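# Put three loose gears on the furnace tray

## Task

Set each of the three loose gears down on an unoccupied spot of the furnace tray with its smaller end facing up, and release the grippers at the end.

## Robot and tools

Robot: two six-joint arms, left_arm and right_arm, each with a two-finger parallel gripper and a wrist camera. Bases in the scene frame: left_arm at (+0.043, +0.307, 0) m, quat_wxyz (+0.996, 0, 0, +0.086); right_arm at (+0.046, -0.240, 0) m, quat_wxyz (+0.999, 0, 0, -0.054). Joint ranges (rad), base to gripper: waist -2.880..2.880, shoulder 0.000..3.142, elbow 0.000..3.019, wrist pitch -1.693..1.571, wrist yaw -1.571..1.571, wrist roll -2.094..2.094. Elbows stop slightly before full extension.

Frames: the scene frame has its origin on the table surface midway between the arms; +z is up, +x reaches out over the table, and left_arm sits on the +y side. The names left and right are labels only, not sides of a picture. In each gripper's own frame the fingers point along +z and close along y. The reported end_effector_position is the pinch point between the pads, roughly 1 cm short of the fingertips.

execute_actions: argument actions is a list holding zero or one item. An empty list commands nothing and just reports the state. An item with rows (1 to 15 rows) and optional steps (1 to 15, default 15) runs one action; each step lasts 1/30 s, one row per step, the final row repeated if rows run out. An item with only steps (up to 300) is a wait that counts from the previous result. Optional pictures (boolean) turns camera images on or off; they come by default. A rejected call sends nothing.

Row layout, shared by execute_actions and move: one flat list of 14 numbers, each in [-1, 1], first left_arm then right_arm, each as dx, dy, dz, rx, ry, rz, opening. The first six are an offset, expressed in that gripper's own axes, from its pose in the latest result showing it (before any such result in the scene, and for later calls within the same reply, from where the arm is when the action begins). Every row is counted from that same reference, not added to the row before. Scale: 1.0 equals 0.6 m of translation or 180 degrees of rotation; rx, ry, rz form a single rotation vector. Opening is absolute, not an offset: +1 fully open (0.094 m), -1 shut. All-zero offsets are not idle: they pull the arm back to its reference pose.

move: target is one such 14-number row; speed is the top path speed in m/s (0.002 to 0.5, default 0.25; rotation capped at twice that value in rad/s). Both grippers follow straight paths that finish together, lasting 0.5 to 10 s; longer ones are cut off at 10 s. Openings are sent when the move starts. Paths ignore obstacles and the other arm, and the real gripper may lag, drift, or overshoot the speed, especially near full reach. The result adds a move: line with the ending (done, off_target, moving, held, fault) and any limits (paced means the sent pose was clipped; held means a check blocked steps, after which the arm may jump faster), plus each gripper's distance to its target. If the ending names one arm, the other finished normally. No per-step readings.

wait: seconds from 0 to 10; sends nothing new. zoom_image: camera (cam_high, cam_low, cam_left_wrist, cam_right_wrist; all 504x504) and region [x0, y0, x1, y1] in pixels from the top-left, at most 504 by 504. read_manual: section "licences" only; no motion. finished_scene: scene number; final and cannot be reversed; its result reports success and the next task.

Control behaviour: each step the commanded pose is clipped to within 70 mm and 16 degrees of the measured pose, then damped inverse kinematics chase it, favouring position over orientation. After an action an arm only drifts on to its last clipped target, so far goals need several actions; check the reported pose. Arms tend to settle a centimetre or more low, and repeated zero offsets let them sink further; to hold an arm in place, send the correcting offset in the first call of a reply, zeros in later ones, and raise the aim if it still sags. The simulation keeps running between calls.

Result lines: the state line gives each gripper's position (m) and quat_wxyz in the scene frame; at long reach the printed position may be inaccurate. pose unreachable means the clearance check altered or blocked an arm's command; HELD flags steps where a row was not fully sent. Hand target shows where the controller is currently steering each gripper. grip_measured is the measured finger opening on the command scale; the last Joint positions entry is the opening in metres; each gripper may read up to about 1 mm off. Joint torques include offsets, friction and noise. MOTOR HOT appears from 85 °C; at 100 °C an OVER-TEMPERATURE FAULT stops that arm and it drops. FAULT lines mark any stop.

Gripping: to hold a part keep commanding an opening below grip_measured; about 0.03 below is firm, less is gentler. Pads push roughly 50 to 62 N each, less on very thin parts, with a brief spike on first contact.

Avoid: pushing or dropping anything off the table, letting the arms collide or press each other, fast contacts and targets set deep past a contact (both press harder), slips, slams and long heavy holds that heat motors. Expect occasional tugs on held parts or nudges to loose objects.

Each tool is called after "Emit:" as a command line: name --argument value for each argument, lists and objects as JSON in quotes; but a table of rows of numbers goes row by row, as --pt "numbers of a row", without its own name.

## Session

Emit:
execute_actions --actions '[]'

Scene clock: 0.00 s of 6000.00 s.
left_arm: end_effector_position=(+0.1538, +0.7039, +0.2368) grip_measured=+1.000 end_effector_quat_wxyz=(+0.709, -0.328, +0.614, -0.113) | right_arm: end_effector_position=(+0.3922, +0.0080, +0.2696) grip_measured=+1.000 end_effector_quat_wxyz=(+0.004, -0.578, +0.815, -0.032)
Joint positions: left_arm=[ 1.552  1.416  0.529  1.058  1.389 -0.816  0.094] | right_arm=[ 0.757  1.447  1.448 -1.567  0.063 -0.585  0.094]
Joint velocities: left_arm=[-0.005 -0.005 -0.007  0.002 -0.007 -0.037  0.   ] | right_arm=[-0.015 -0.005 -0.007  0.012 -0.066 -0.022  0.   ]
Joint torques (N m, as the arm reports them, + toward a larger angle): no reading
Motor temperatures (°C, as the motors report them): left_arm=[29 31 26 28 29 30] | right_arm=[27 29 27 30 29 26]
Hand target (left_arm): +0.153, +0.709, +0.245; +0.712, -0.319, +0.617, -0.105
Hand target (right_arm): +0.398, +0.012, +0.285; +0.023, -0.578, +0.815, -0.031

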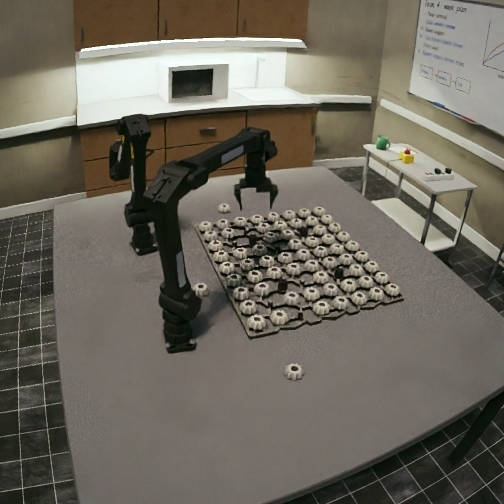

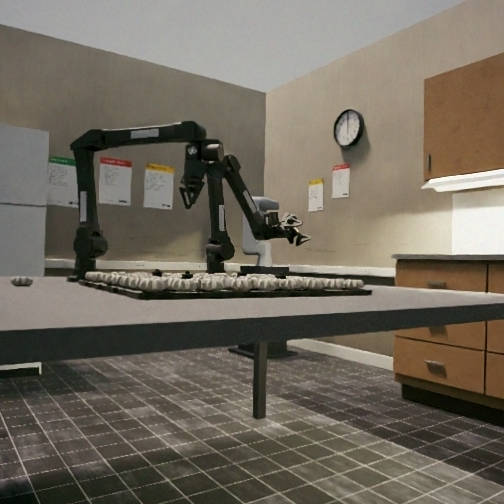

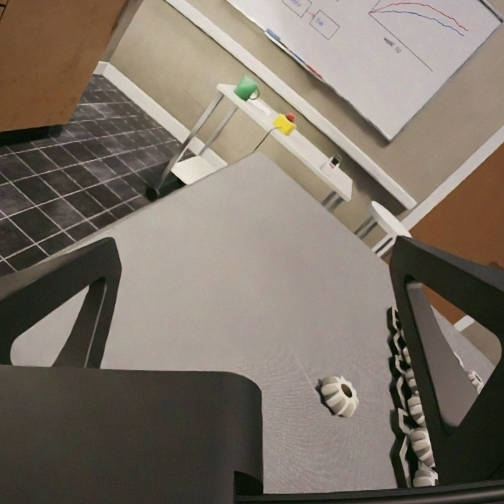

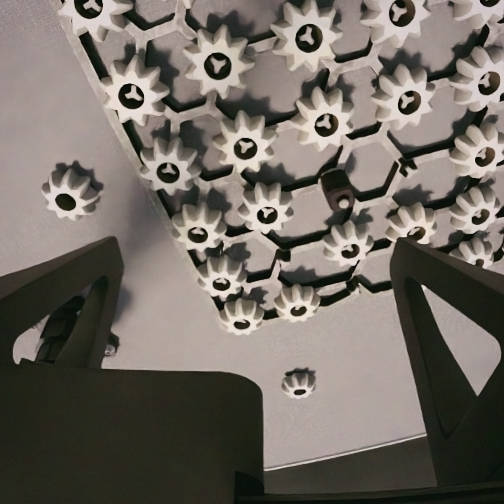

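Emit:
zoom_image --camera "cam_high" --region '[170, 190, 420, 400]'

Emit:
zoom_image --camera "cam_right_wrist" --region '[0, 0, 504, 420]'

Emit:
zoom_image --camera "cam_low" --region '[0, 230, 400, 320]'

Region (170, 190, 420, 400) of cam_high's 504x504 image, scaled by 2.016, with more detail than that image has; it fills the top 423 rows of this view, and the rest is white.

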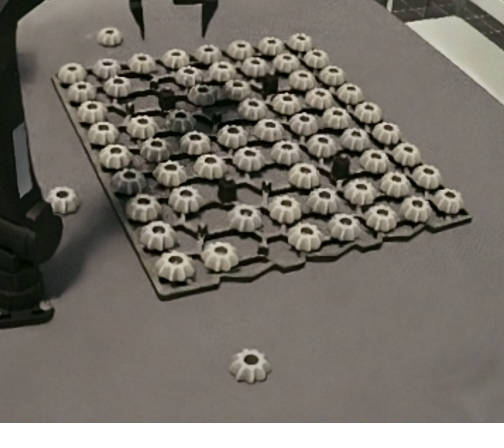

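Region (0, 0, 504, 420) of cam_right_wrist's 504x504 image, scaled by 1.000.

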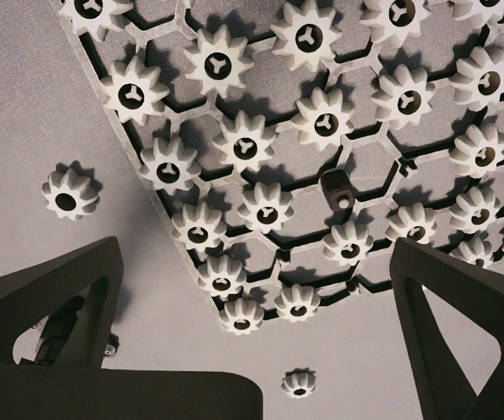

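Region (0, 230, 400, 320) of cam_low's 504x504 image, scaled by 1.260, with more detail than that image has; it fills the top 113 rows of this view, and the rest is white.

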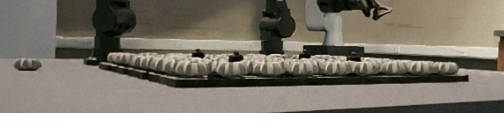

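Emit:
zoom_image --camera "cam_low" --region '[0, 260, 120, 300]'

Emit:
zoom_image --camera "cam_right_wrist" --region '[200, 130, 450, 420]'

Emit:
zoom_image --camera "cam_high" --region '[185, 200, 325, 340]'

Region (0, 260, 120, 300) of cam_low's 504x504 image, scaled by 4.200, with more detail than that image has.

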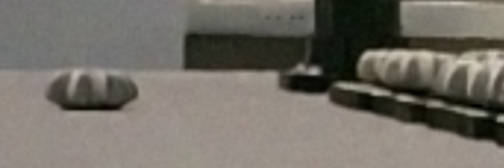

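Region (200, 130, 450, 420) of cam_right_wrist's 504x504 image, scaled by 1.738, with more detail than that image has; it fills the left 434 columns of this view, and the rest is white.

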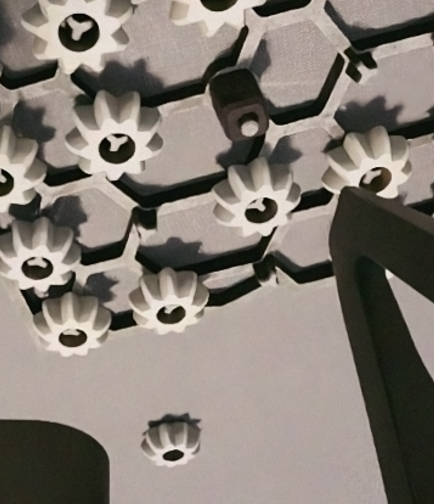

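Region (185, 200, 325, 340) of cam_high's 504x504 image, scaled by 3.600, with more detail than that image has.

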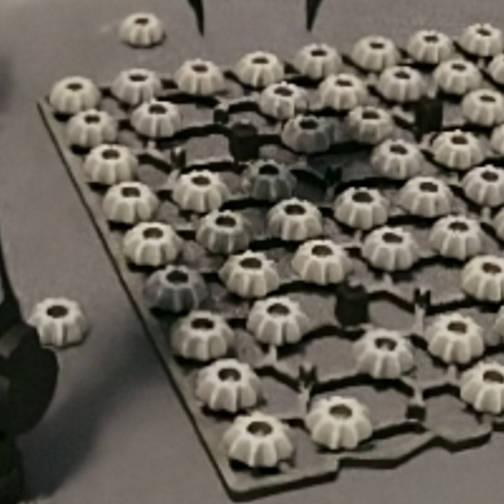

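Emit:
move --target '[0.476,-0.315,0.353,-0.083,0.520,0.241,1, 0.711,-0.115,0.233,0,0,0.392,1]' --speed 0.3

Scene clock: 30.97 s of 6000.00 s.
left_arm: end_effector_position=(+0.4443, +0.4633, +0.1161) grip_measured=+1.000 end_effector_quat_wxyz=(-0.014, +0.006, +1.000, -0.013) | right_arm: end_effector_position=(+0.3214, -0.4257, +0.1519) grip_measured=+1.000 end_effector_quat_wxyz=(+0.021, +0.003, +1.000, -0.020)
Joint positions: left_arm=[ 0.207  1.563  1.166 -1.209  0.015  0.392  0.094] | right_arm=[-0.478  1.212  0.916 -1.217  0.011 -0.58   0.094]
Joint velocities: left_arm=[-0.015 -0.015 -0.002  0.002  0.007 -0.051  0.   ] | right_arm=[-0.015  0.005  0.007  0.007  0.007 -0.037  0.   ]
Joint torques (N m, as the arm reports them, + toward a larger angle): left_arm=[  0.6  -11.58  11.05  -0.22  -0.04  -0.12] | right_arm=[ 0.64 -5.22  7.37  1.35 -0.04 -0.05]
Motor temperatures (°C, as the motors report them): left_arm=[29 31 29 28 29 30] | right_arm=[27 30 30 30 29 26]
Hand target (left_arm): +0.460, +0.472, +0.133; +0.003, -0.001, +1.000, -0.005
Hand target (right_arm): +0.326, -0.429, +0.153; +0.029, -0.001, +0.999, -0.024
Off the commanded pose (left_arm): 0.023 m, 2 deg.
Off the commanded pose (right_arm): 0.005 m, 1 deg.
After step 90, 24.47 s passed at rest.
move: off_target (left_arm)

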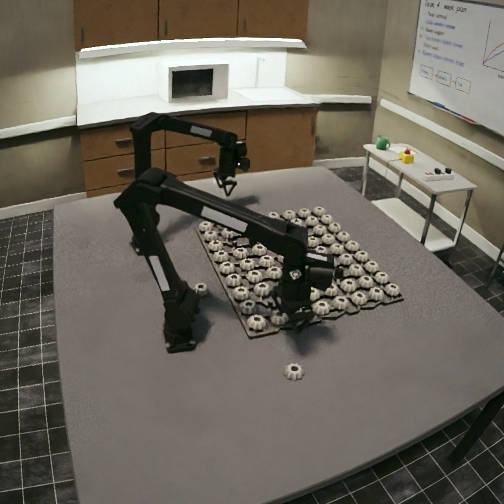

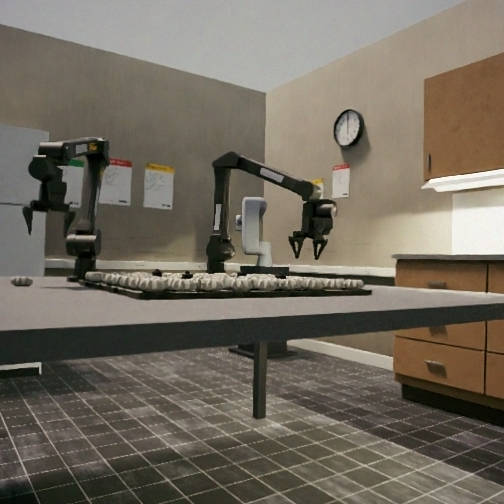

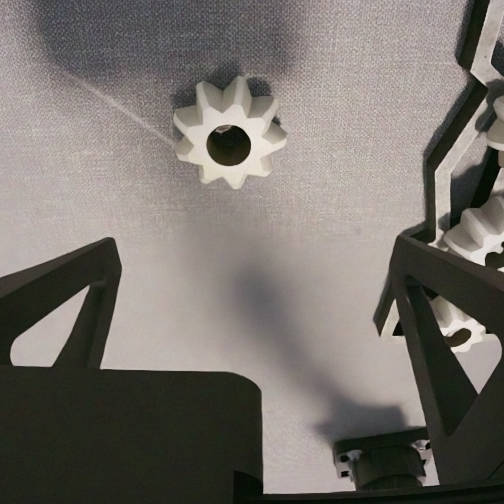

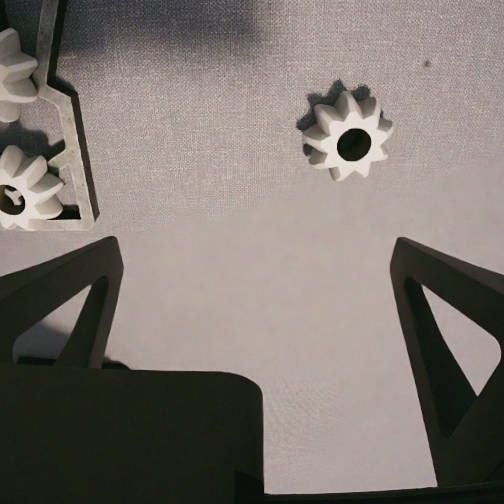

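Emit:
move --target '[-0.02,0.022,0.09,0,0,0,1, 0.013,-0.10,0.16,0,0,0,1]' --speed 0.15

Scene clock: 36.77 s of 6000.00 s.
left_arm: end_effector_position=(+0.4558, +0.4719, +0.0689) grip_measured=+1.000 end_effector_quat_wxyz=(-0.012, +0.005, +1.000, -0.013) | right_arm: end_effector_position=(+0.3144, -0.4869, +0.0590) grip_measured=+1.000 end_effector_quat_wxyz=(+0.015, +0.007, +1.000, -0.017)
Joint positions: left_arm=[ 0.216  1.65   1.136 -1.088  0.015  0.399  0.094] | right_arm=[-0.632  1.427  0.843 -0.942  0.005 -0.726  0.094]
Joint velocities: left_arm=[-0.005 -0.005 -0.017  0.002  0.022 -0.007  0.   ] | right_arm=[-0.015 -0.015 -0.022 -0.002 -0.066 -0.095  0.   ]
Joint torques (N m, as the arm reports them, + toward a larger angle): left_arm=[  1.18 -12.02   6.55   0.7    0.03   0.05] | right_arm=[ 0.16 -8.03  6.02  1.21 -0.09  0.01]
Motor temperatures (°C, as the motors report them): left_arm=[29 31 30 28 29 30] | right_arm=[27 30 30 30 29 26]
Hand target (left_arm): +0.455, +0.476, +0.062; -0.014, +0.006, +1.000, -0.013
Hand target (right_arm): +0.316, -0.490, +0.059; +0.022, +0.003, +1.000, -0.021
Off the commanded pose (left_arm): 0.008 m, 0 deg.
Off the commanded pose (right_arm): 0.004 m, 1 deg.
After step 90, 1.63 s passed at rest.
move: done

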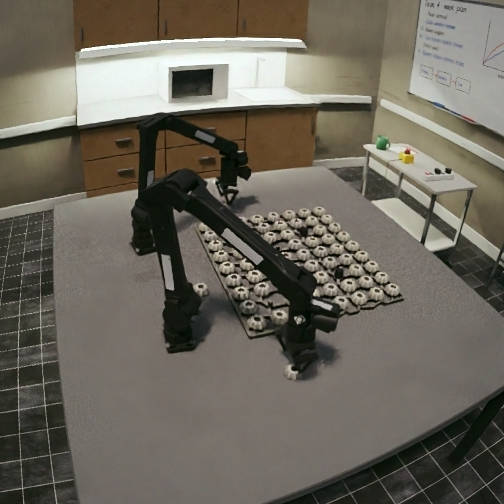

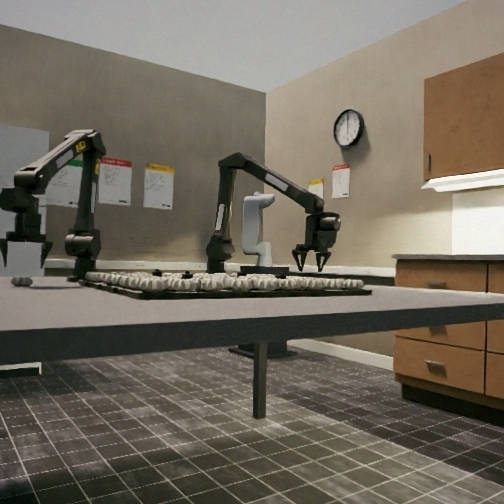

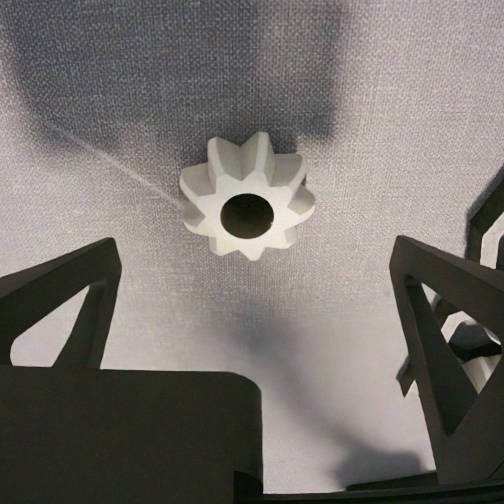

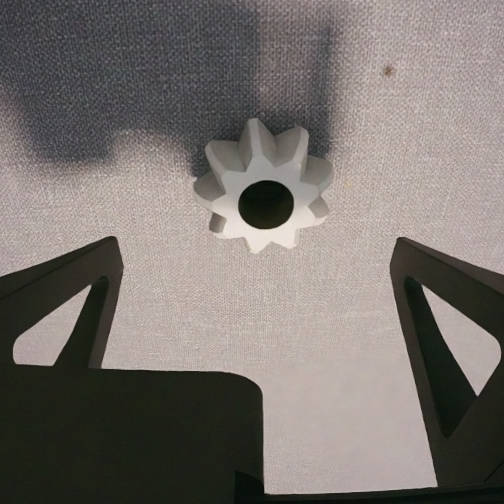

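Emit:
move --target '[0.013,0.007,0.09,0,0,0,1, -0.004,-0.006,0.073,0,0,0,1]' --speed 0.08

Scene clock: 44.17 s of 6000.00 s.
left_arm: end_effector_position=(+0.4477, +0.4717, +0.0213) grip_measured=+1.000 end_effector_quat_wxyz=(-0.011, +0.005, +1.000, -0.013) | right_arm: end_effector_position=(+0.3173, -0.4896, +0.0182) grip_measured=+1.000 end_effector_quat_wxyz=(+0.012, +0.006, +1.000, -0.014)
Joint positions: left_arm=[ 0.222  1.703  1.057 -0.955  0.015  0.404  0.094] | right_arm=[-0.632  1.517  0.808 -0.825  0.005 -0.728  0.094]
Joint velocities: left_arm=[-0.005 -0.005  0.002 -0.007 -0.037 -0.066  0.   ] | right_arm=[ 0.005 -0.005  0.007 -0.002 -0.051  0.051  0.   ]
Joint torques (N m, as the arm reports them, + toward a larger angle): left_arm=[  1.16 -12.17   6.08   0.58   0.04   0.03] | right_arm=[ 0.36 -8.09  5.26  1.1   0.05  0.07]
Motor temperatures (°C, as the motors report them): left_arm=[29 32 30 28 29 30] | right_arm=[27 30 30 30 29 26]
Hand target (left_arm): +0.447, +0.475, +0.015; -0.012, +0.005, +1.000, -0.013
Hand target (right_arm): +0.317, -0.492, +0.016; +0.015, +0.007, +1.000, -0.017
Off the commanded pose (left_arm): 0.007 m, 0 deg.
Off the commanded pose (right_arm): 0.004 m, 0 deg.
After step 90, 3.33 s passed at rest.
move: done

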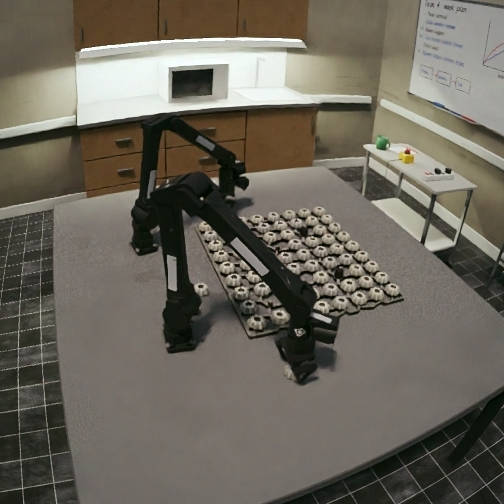

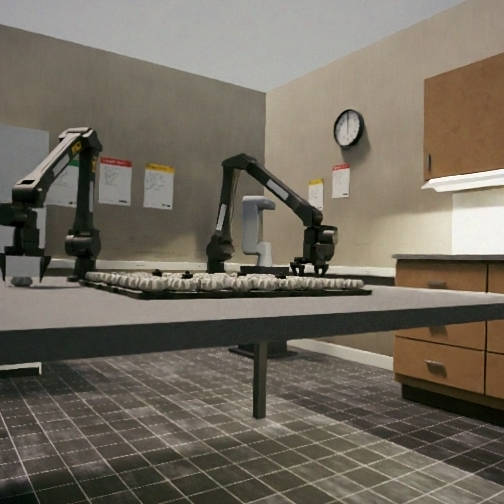

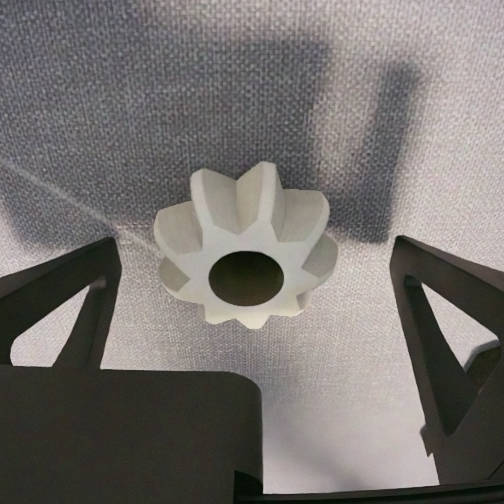

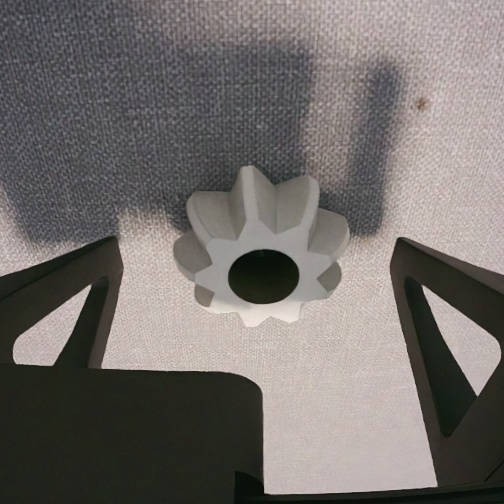

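Emit:
zoom_image --camera "cam_low" --region '[0, 240, 80, 300]'

Region (0, 240, 80, 300) of cam_low's 504x504 image, scaled by 6.300, with more detail than that image has; it fills the top 378 rows of this view, and the rest is white.

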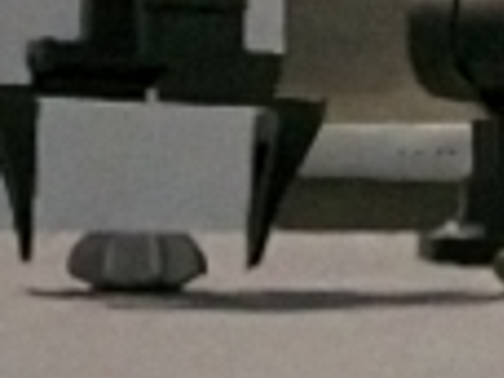

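Emit:
move --target '[0,0.006,0.02,0,0,0,1, 0,-0.004,0.016,0,0,0,1]' --speed 0.03

Emit:
zoom_image --camera "cam_low" --region '[0, 240, 80, 300]'

Scene clock: 49.00 s of 6000.00 s.
left_arm: end_effector_position=(+0.4511, +0.4731, +0.0199) grip_measured=+1.000 end_effector_quat_wxyz=(-0.005, +0.005, +1.000, -0.010) | right_arm: end_effector_position=(+0.3180, -0.4903, +0.0125) grip_measured=+1.000 end_effector_quat_wxyz=(+0.011, +0.006, +1.000, -0.013)
Joint positions: left_arm=[ 0.222  1.706  1.057 -0.939  0.015  0.404  0.094] | right_arm=[-0.632  1.533  0.808 -0.813  0.005 -0.728  0.094]
Joint velocities: left_arm=[0.005 0.005 0.007 0.002 0.022 0.037 0.   ] | right_arm=[-0.005 -0.005  0.017  0.002 -0.007 -0.154  0.   ]
Joint torques (N m, as the arm reports them, + toward a larger angle): left_arm=[  1.   -11.31   5.84   0.82   0.05   0.05] | right_arm=[-0.03 -8.3   5.24  1.47  0.02  0.01]
Motor temperatures (°C, as the motors report them): left_arm=[29 32 29 28 29 30] | right_arm=[27 30 30 30 29 26]
Hand target (left_arm): +0.447, +0.475, +0.010; -0.011, +0.005, +1.000, -0.013
Hand target (right_arm): +0.317, -0.492, +0.009; +0.012, +0.006, +1.000, -0.014
Off the commanded pose (left_arm): 0.011 m, 1 deg.
Off the commanded pose (right_arm): 0.004 m, 0 deg.
After step 90, 1.10 s passed at rest.
move: off_target (left_arm)

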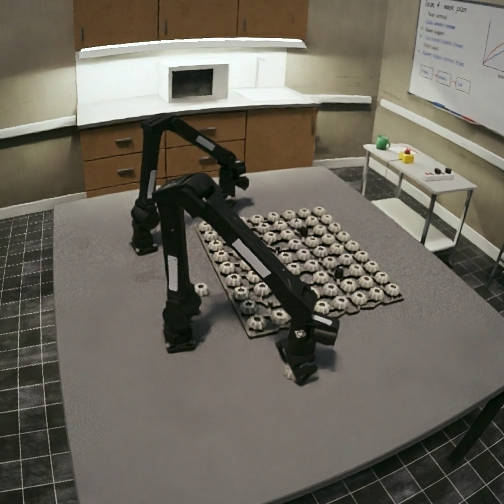

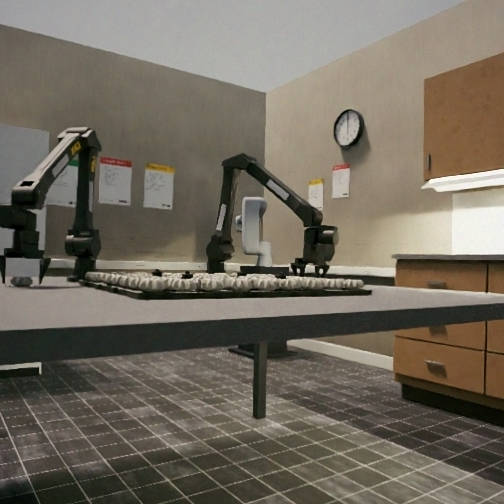

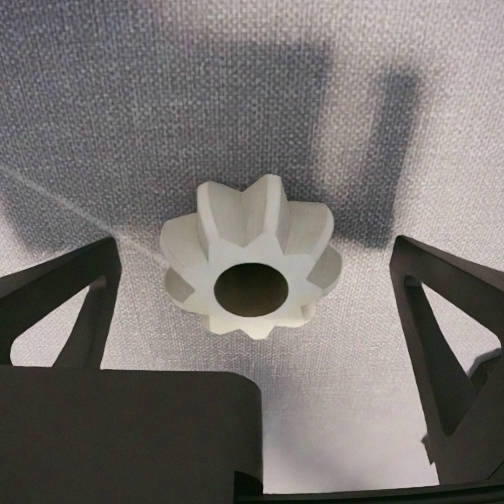

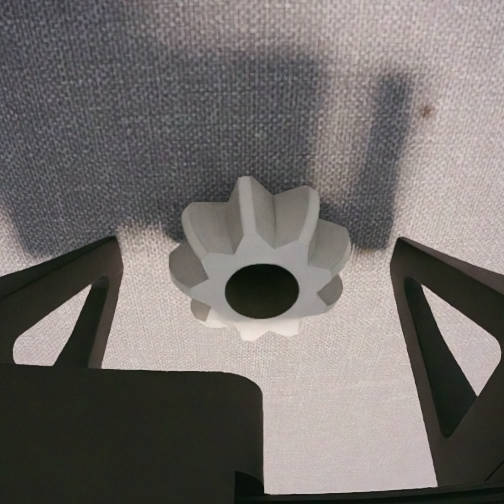

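Region (0, 240, 80, 300) of cam_low's 504x504 image, scaled by 6.300, with more detail than that image has; it fills the top 378 rows of this view, and the rest is white.

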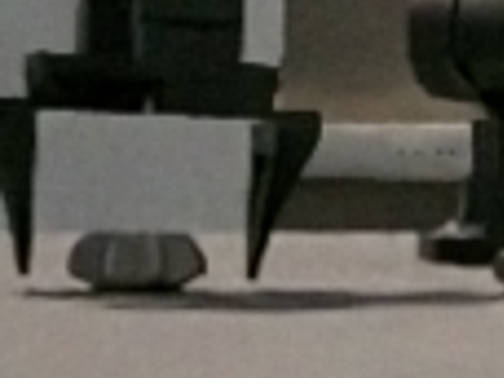

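Emit:
move --target '[0,0,0.004,0,0,0,0.2, 0,0,0,0,0,0,0.2]' --speed 0.03

Scene clock: 52.17 s of 6000.00 s.
left_arm: end_effector_position=(+0.4511, +0.4731, +0.0199) grip_measured=+0.212 end_effector_quat_wxyz=(-0.005, +0.005, +1.000, -0.010) | right_arm: end_effector_position=(+0.3181, -0.4903, +0.0125) grip_measured=+0.212 end_effector_quat_wxyz=(+0.011, +0.006, +1.000, -0.013)
Joint positions: left_arm=[ 0.222  1.706  1.057 -0.939  0.015  0.404  0.057] | right_arm=[-0.632  1.533  0.808 -0.813  0.005 -0.728  0.057]
Joint velocities: left_arm=[-0.015 -0.005  0.012  0.022  0.037 -0.081 -0.001] | right_arm=[-0.015 -0.005 -0.007 -0.002 -0.007  0.051  0.   ]
Joint torques (N m, as the arm reports them, + toward a larger angle): left_arm=[  0.4  -12.7    6.23   0.44   0.05  -0.02] | right_arm=[ 0.68 -7.69  5.64  0.72  0.09  0.08]
Motor temperatures (°C, as the motors report them): left_arm=[29 32 29 28 29 30] | right_arm=[27 30 30 30 29 26]
Hand target (left_arm): +0.451, +0.473, +0.018; -0.005, +0.005, +1.000, -0.010
Hand target (right_arm): +0.318, -0.490, +0.012; +0.011, +0.006, +1.000, -0.013
Off the commanded pose (left_arm): 0.002 m, 0 deg.
Off the commanded pose (right_arm): 0.000 m, 0 deg.
move: done

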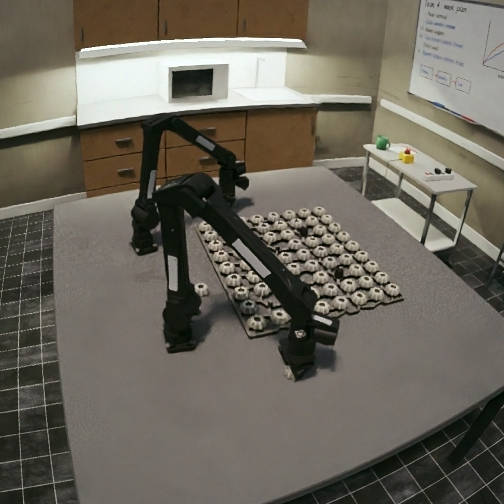

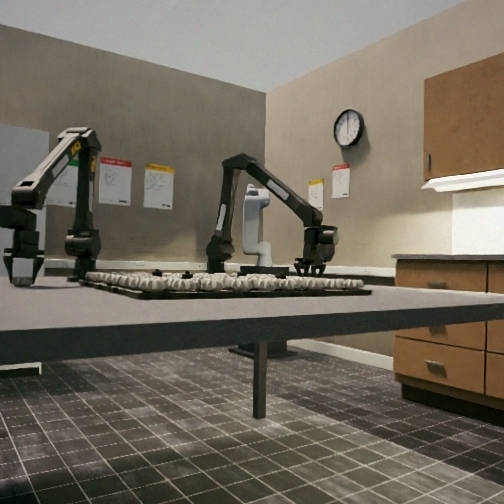

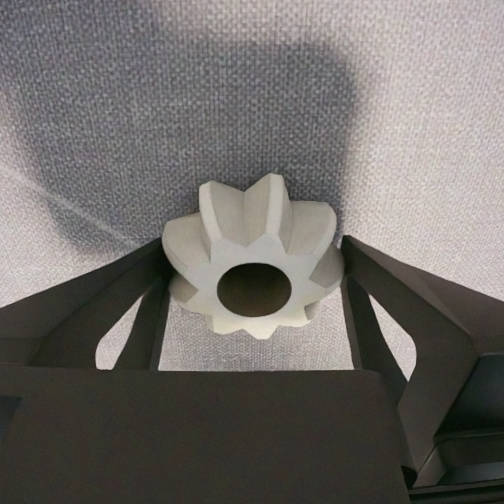

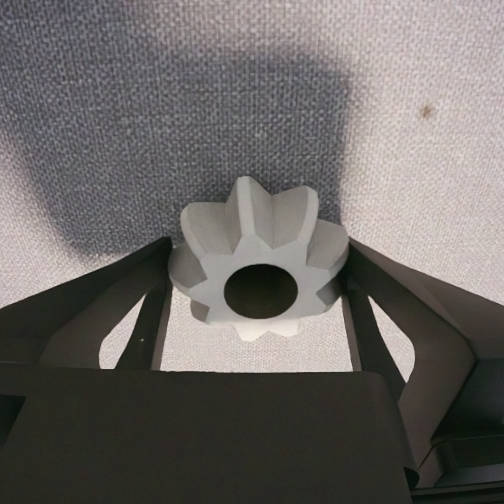

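Emit:
move --target '[0,0,-0.15,0,0,0,0.17, 0,0,-0.15,0,0,0,0.17]' --speed 0.1

Scene clock: 81.87 s of 6000.00 s.
left_arm: end_effector_position=(+0.4288, +0.4638, +0.0785) grip_measured=+0.191 end_effector_quat_wxyz=(-0.039, +0.005, +0.999, -0.025) | right_arm: end_effector_position=(+0.2960, -0.4701, +0.0724) grip_measured=+0.196 end_effector_quat_wxyz=(-0.017, +0.006, +1.000, +0.012)
Joint positions: left_arm=[ 0.222  1.607  1.107 -1.162  0.015  0.404  0.056] | right_arm=[-0.632  1.396  0.853 -1.07   0.005 -0.728  0.056]
Joint velocities: left_arm=[0.005 0.005 0.012 0.002 0.11  0.022 0.   ] | right_arm=[-0.015 -0.015 -0.027 -0.007 -0.037  0.022  0.   ]
Joint torques (N m, as the arm reports them, + toward a larger angle): left_arm=[  0.52 -13.6   11.04  -0.38   0.05   0.  ] | right_arm=[ 1.52 -8.82 10.59 -0.03  0.07  0.16]
Motor temperatures (°C, as the motors report them): left_arm=[29 32 29 28 29 30] | right_arm=[27 30 29 30 29 26]
Hand target (left_arm): +0.450, +0.473, +0.110; -0.005, +0.005, +1.000, -0.010
Hand target (right_arm): +0.317, -0.487, +0.102; +0.011, +0.006, +1.000, -0.013
Off the commanded pose (left_arm): 0.041 m, 4 deg.
Off the commanded pose (right_arm): 0.040 m, 4 deg.
After step 90, 25.37 s passed at rest.
move: off_target (left_arm, right_arm)

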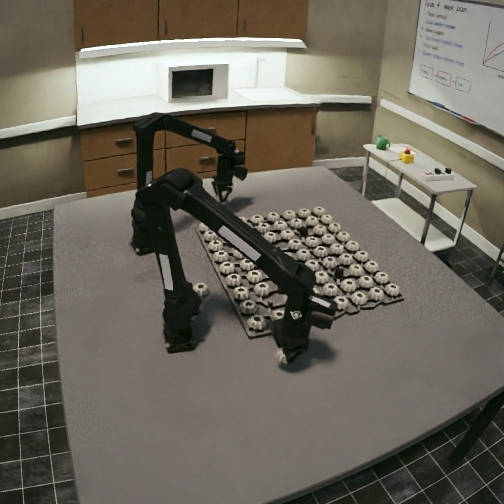

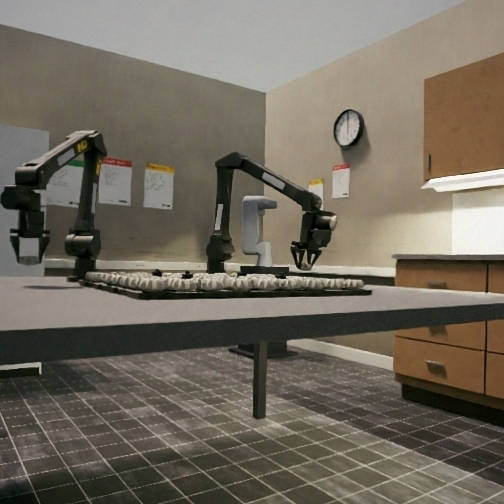

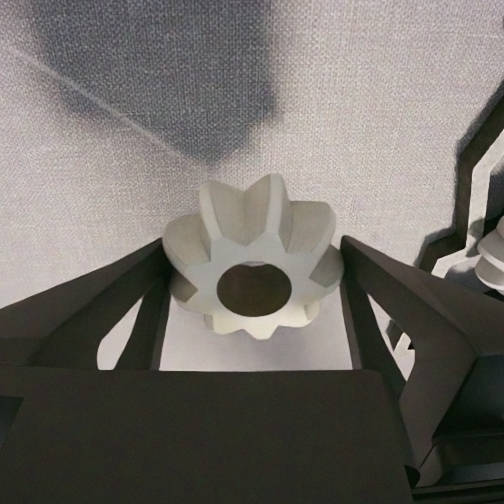

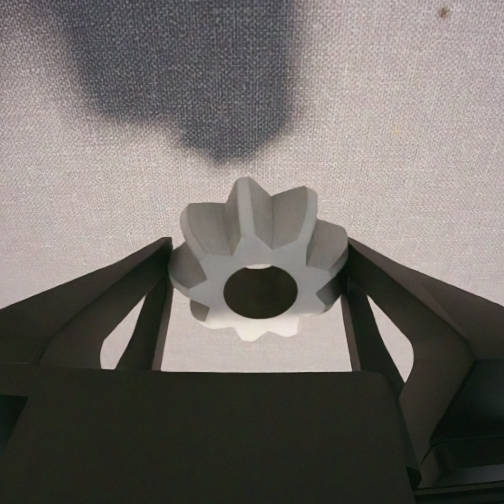

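Emit:
move --target '[0.062,-0.470,-0.0745,-0.025,-0.017,0.247,0.16, -0.251,0.3225,-0.1145,0.003,-0.013,0.247,0.165]' --speed 0.2

Scene clock: 92.93 s of 6000.00 s.
left_arm: end_effector_position=(+0.3802, +0.1890, +0.1125) grip_measured=+0.191 end_effector_quat_wxyz=(-0.032, +0.381, +0.924, -0.003) | right_arm: end_effector_position=(+0.4231, -0.2757, +0.1102) grip_measured=+0.195 end_effector_quat_wxyz=(-0.035, +0.379, +0.925, -0.006)
Joint positions: left_arm=[-0.506  1.4    0.976 -1.21   0.002  0.449  0.056] | right_arm=[ 0.011  1.463  1.034 -1.212 -0.008  0.68   0.056]
Joint velocities: left_arm=[-0.015 -0.005  0.002 -0.002  0.066  0.066 -0.001] | right_arm=[ 0.005 -0.024 -0.032 -0.007 -0.007 -0.007 -0.001]
Joint torques (N m, as the arm reports them, + toward a larger angle): left_arm=[  0.94 -11.52   9.86  -0.33  -0.05   0.05] | right_arm=[ 1.49 -8.75 11.31  0.02  0.32  0.23]
Motor temperatures (°C, as the motors report them): left_arm=[29 32 31 28 29 30] | right_arm=[27 30 31 30 29 26]
Hand target (left_arm): +0.393, +0.187, +0.136; -0.004, +0.383, +0.924, +0.000
Hand target (right_arm): +0.449, -0.278, +0.137; -0.004, +0.384, +0.924, +0.001
Off the commanded pose (left_arm): 0.031 m, 4 deg.
Off the commanded pose (right_arm): 0.042 m, 4 deg.
After step 90, 5.47 s passed at rest.
move: off_target (left_arm, right_arm)

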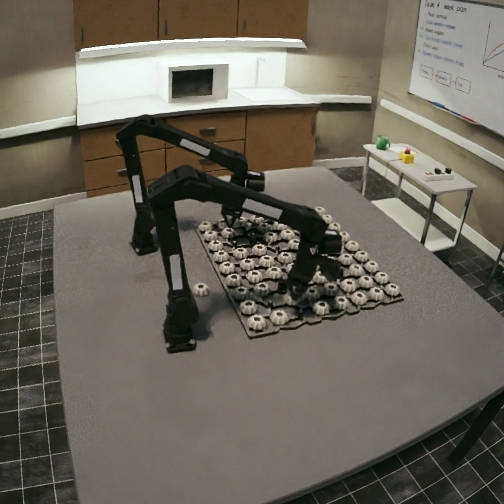

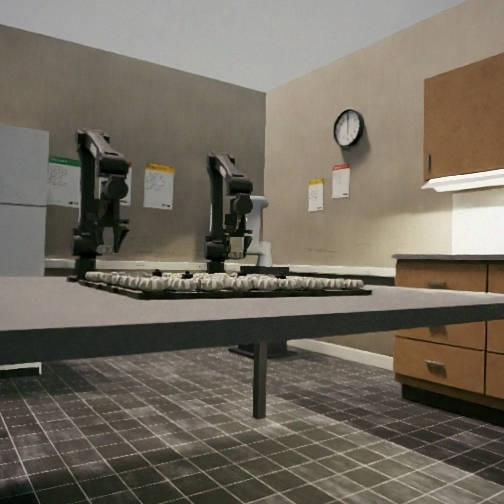

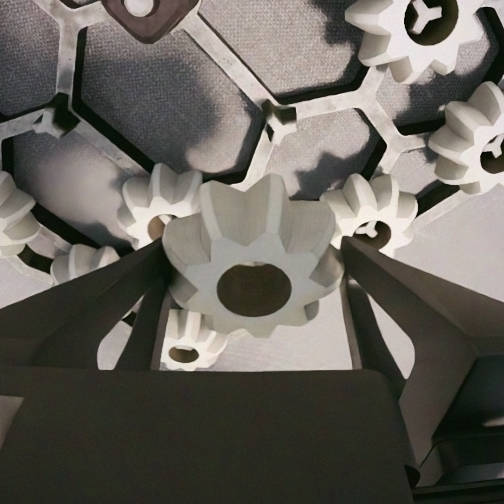

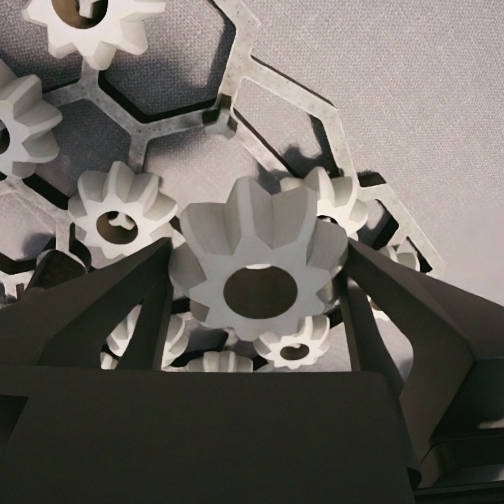

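Emit:
move --target '[-0.044,-0.024,0.08,-0.0096,-0.018,0,0.16, -0.040,0.032,0.085,-0.012,-0.019,0,0.165]' --speed 0.08

Scene clock: 101.60 s of 6000.00 s.
left_arm: end_effector_position=(+0.3822, +0.1656, +0.0619) grip_measured=+0.191 end_effector_quat_wxyz=(-0.010, +0.383, +0.924, -0.001) | right_arm: end_effector_position=(+0.4427, -0.2785, +0.0524) grip_measured=+0.195 end_effector_quat_wxyz=(-0.014, +0.380, +0.925, -0.003)
Joint positions: left_arm=[-0.565  1.468  0.896 -1.019  0.002  0.394  0.056] | right_arm=[ 0.011  1.564  0.977 -1.012 -0.003  0.683  0.056]
Joint velocities: left_arm=[-0.015 -0.005 -0.002 -0.002  0.007  0.022 -0.002] | right_arm=[ 0.005 -0.005  0.007  0.012  0.022  0.037 -0.   ]
Joint torques (N m, as the arm reports them, + toward a larger angle): left_arm=[ 0.18 -9.88  7.08  0.69 -0.05 -0.09] | right_arm=[ 1.08 -9.85  6.51  1.02  0.28  0.1 ]
Motor temperatures (°C, as the motors report them): left_arm=[29 32 31 28 29 30] | right_arm=[27 30 32 30 29 26]
Hand target (left_arm): +0.386, +0.162, +0.063; -0.001, +0.382, +0.924, +0.001
Hand target (right_arm): +0.449, -0.279, +0.057; -0.000, +0.379, +0.926, -0.000
Off the commanded pose (left_arm): 0.006 m, 1 deg.
Off the commanded pose (right_arm): 0.009 m, 2 deg.
After step 90, 4.53 s passed at rest.
move: done

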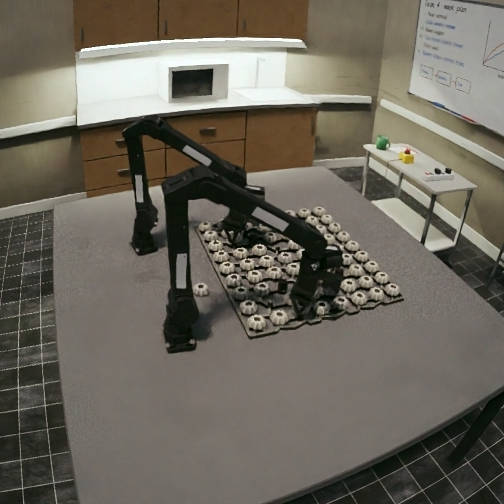

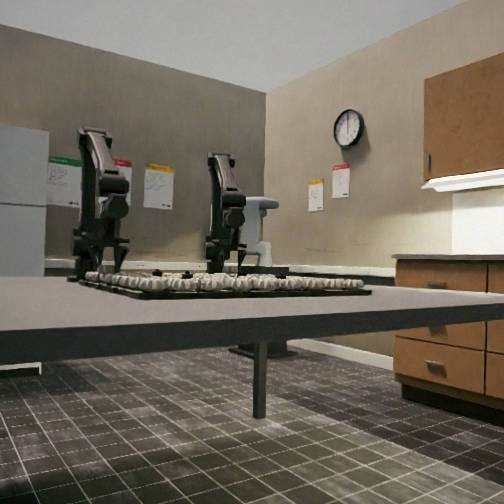

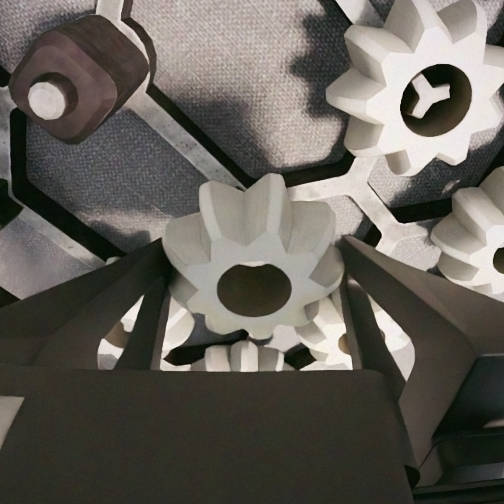

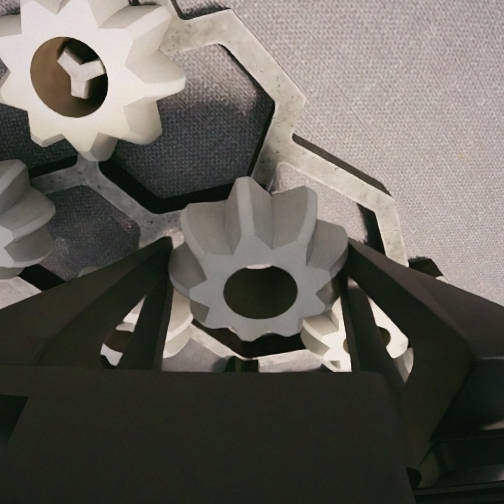

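Emit:
move --target '[0,0,0.045,-0.003,-0.006,0,0.16, -0.005,0,0.038,-0.003,-0.008,0,0.165]' --speed 0.03

Scene clock: 109.30 s of 6000.00 s.
left_arm: end_effector_position=(+0.3802, +0.1666, +0.0369) grip_measured=+0.191 end_effector_quat_wxyz=(-0.001, +0.383, +0.924, -0.000) | right_arm: end_effector_position=(+0.4418, -0.2787, +0.0296) grip_measured=+0.195 end_effector_quat_wxyz=(-0.007, +0.380, +0.925, -0.001)
Joint positions: left_arm=[-0.565  1.495  0.847 -0.926  0.001  0.393  0.056] | right_arm=[ 0.011  1.592  0.938 -0.931 -0.002  0.683  0.056]
Joint velocities: left_arm=[ 0.015 -0.005  0.007  0.002  0.081  0.037 -0.001] | right_arm=[-0.005 -0.005 -0.007 -0.002 -0.007 -0.081  0.001]
Joint torques (N m, as the arm reports them, + toward a larger angle): left_arm=[ 0.36 -9.51  6.39  0.61  0.03 -0.01] | right_arm=[ 0.66 -9.18  5.93  1.04  0.44  0.1 ]
Motor temperatures (°C, as the motors report them): left_arm=[29 32 31 28 29 30] | right_arm=[27 30 31 30 29 26]
Hand target (left_arm): +0.382, +0.166, +0.035; +0.001, +0.384, +0.923, -0.000
Hand target (right_arm): +0.444, -0.281, +0.030; -0.001, +0.380, +0.925, -0.003
Off the commanded pose (left_arm): 0.003 m, 0 deg.
Off the commanded pose (right_arm): 0.003 m, 1 deg.
After step 90, 3.53 s passed at rest.
move: done

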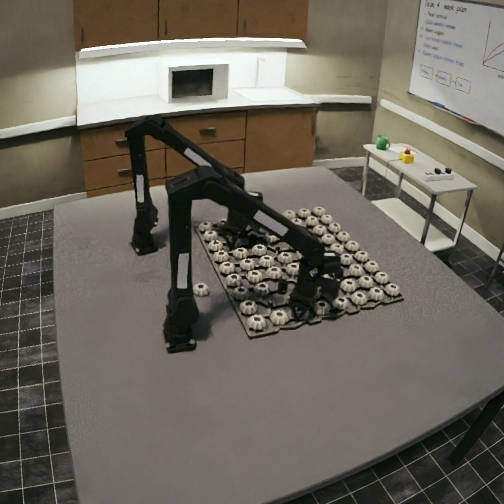

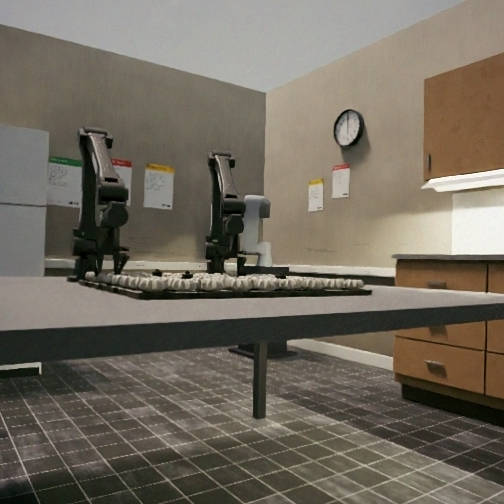

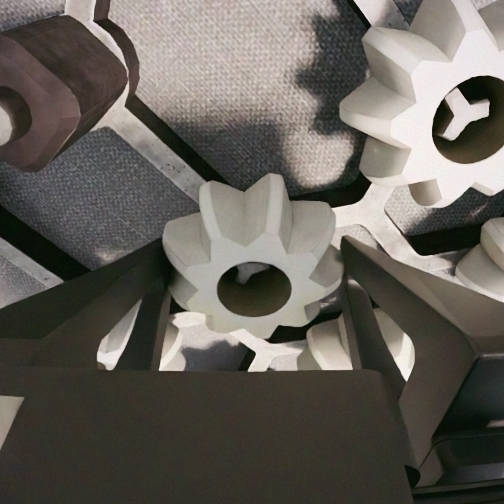

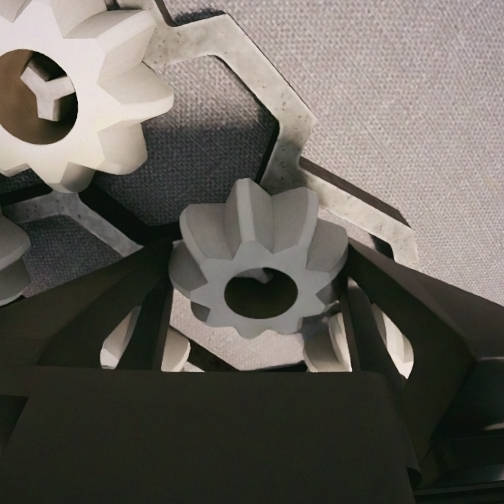

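Emit:
move --target '[0,0,0.009,0,0,0,0.16, 0,0,0.009,0,0,0,0.165]' --speed 0.015

Scene clock: 112.83 s of 6000.00 s.
left_arm: end_effector_position=(+0.3802, +0.1667, +0.0351) grip_measured=+0.191 end_effector_quat_wxyz=(-0.001, +0.383, +0.924, -0.000) | right_arm: end_effector_position=(+0.4416, -0.2785, +0.0282) grip_measured=+0.195 end_effector_quat_wxyz=(-0.009, +0.380, +0.925, -0.001)
Joint positions: left_arm=[-0.565  1.497  0.844 -0.918  0.     0.393  0.056] | right_arm=[ 0.011  1.596  0.938 -0.93  -0.003  0.683  0.056]
Joint velocities: left_arm=[-0.005 -0.015  0.002 -0.002 -0.037  0.022  0.   ] | right_arm=[-0.005 -0.015 -0.002 -0.017 -0.051 -0.037 -0.   ]
Joint torques (N m, as the arm reports them, + toward a larger angle): left_arm=[ 0.42 -9.52  6.21  0.54  0.05 -0.02] | right_arm=[ 0.73 -8.71  5.44  1.07  0.23  0.12]
Motor temperatures (°C, as the motors report them): left_arm=[29 32 31 28 29 30] | right_arm=[27 30 31 30 29 26]
Hand target (left_arm): +0.380, +0.167, +0.032; -0.001, +0.383, +0.924, -0.000
Hand target (right_arm): +0.442, -0.279, +0.024; -0.007, +0.380, +0.925, -0.001
Off the commanded pose (left_arm): 0.004 m, 0 deg.
Off the commanded pose (right_arm): 0.004 m, 0 deg.
move: done

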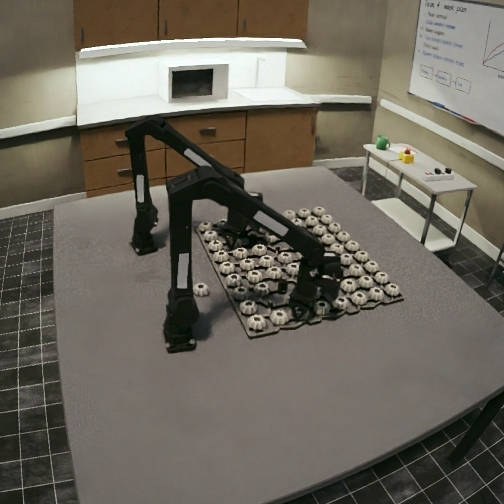

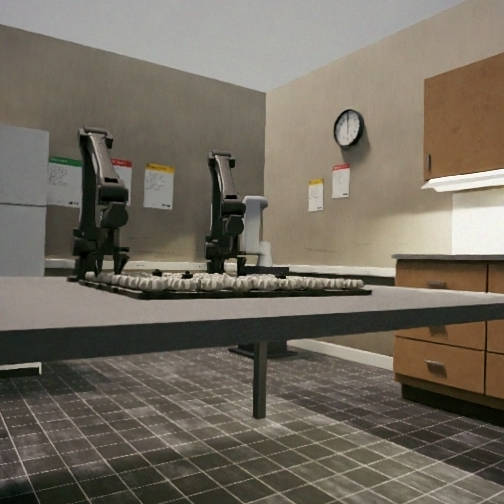

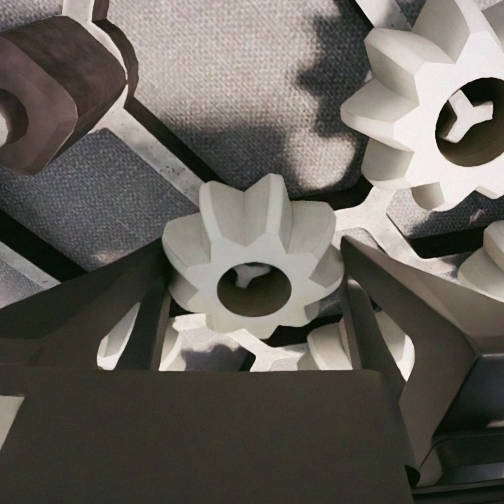

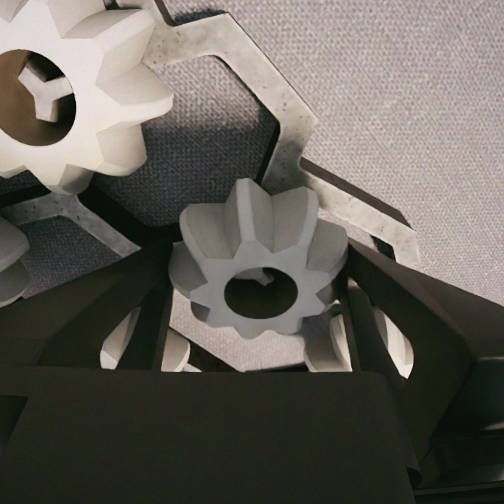

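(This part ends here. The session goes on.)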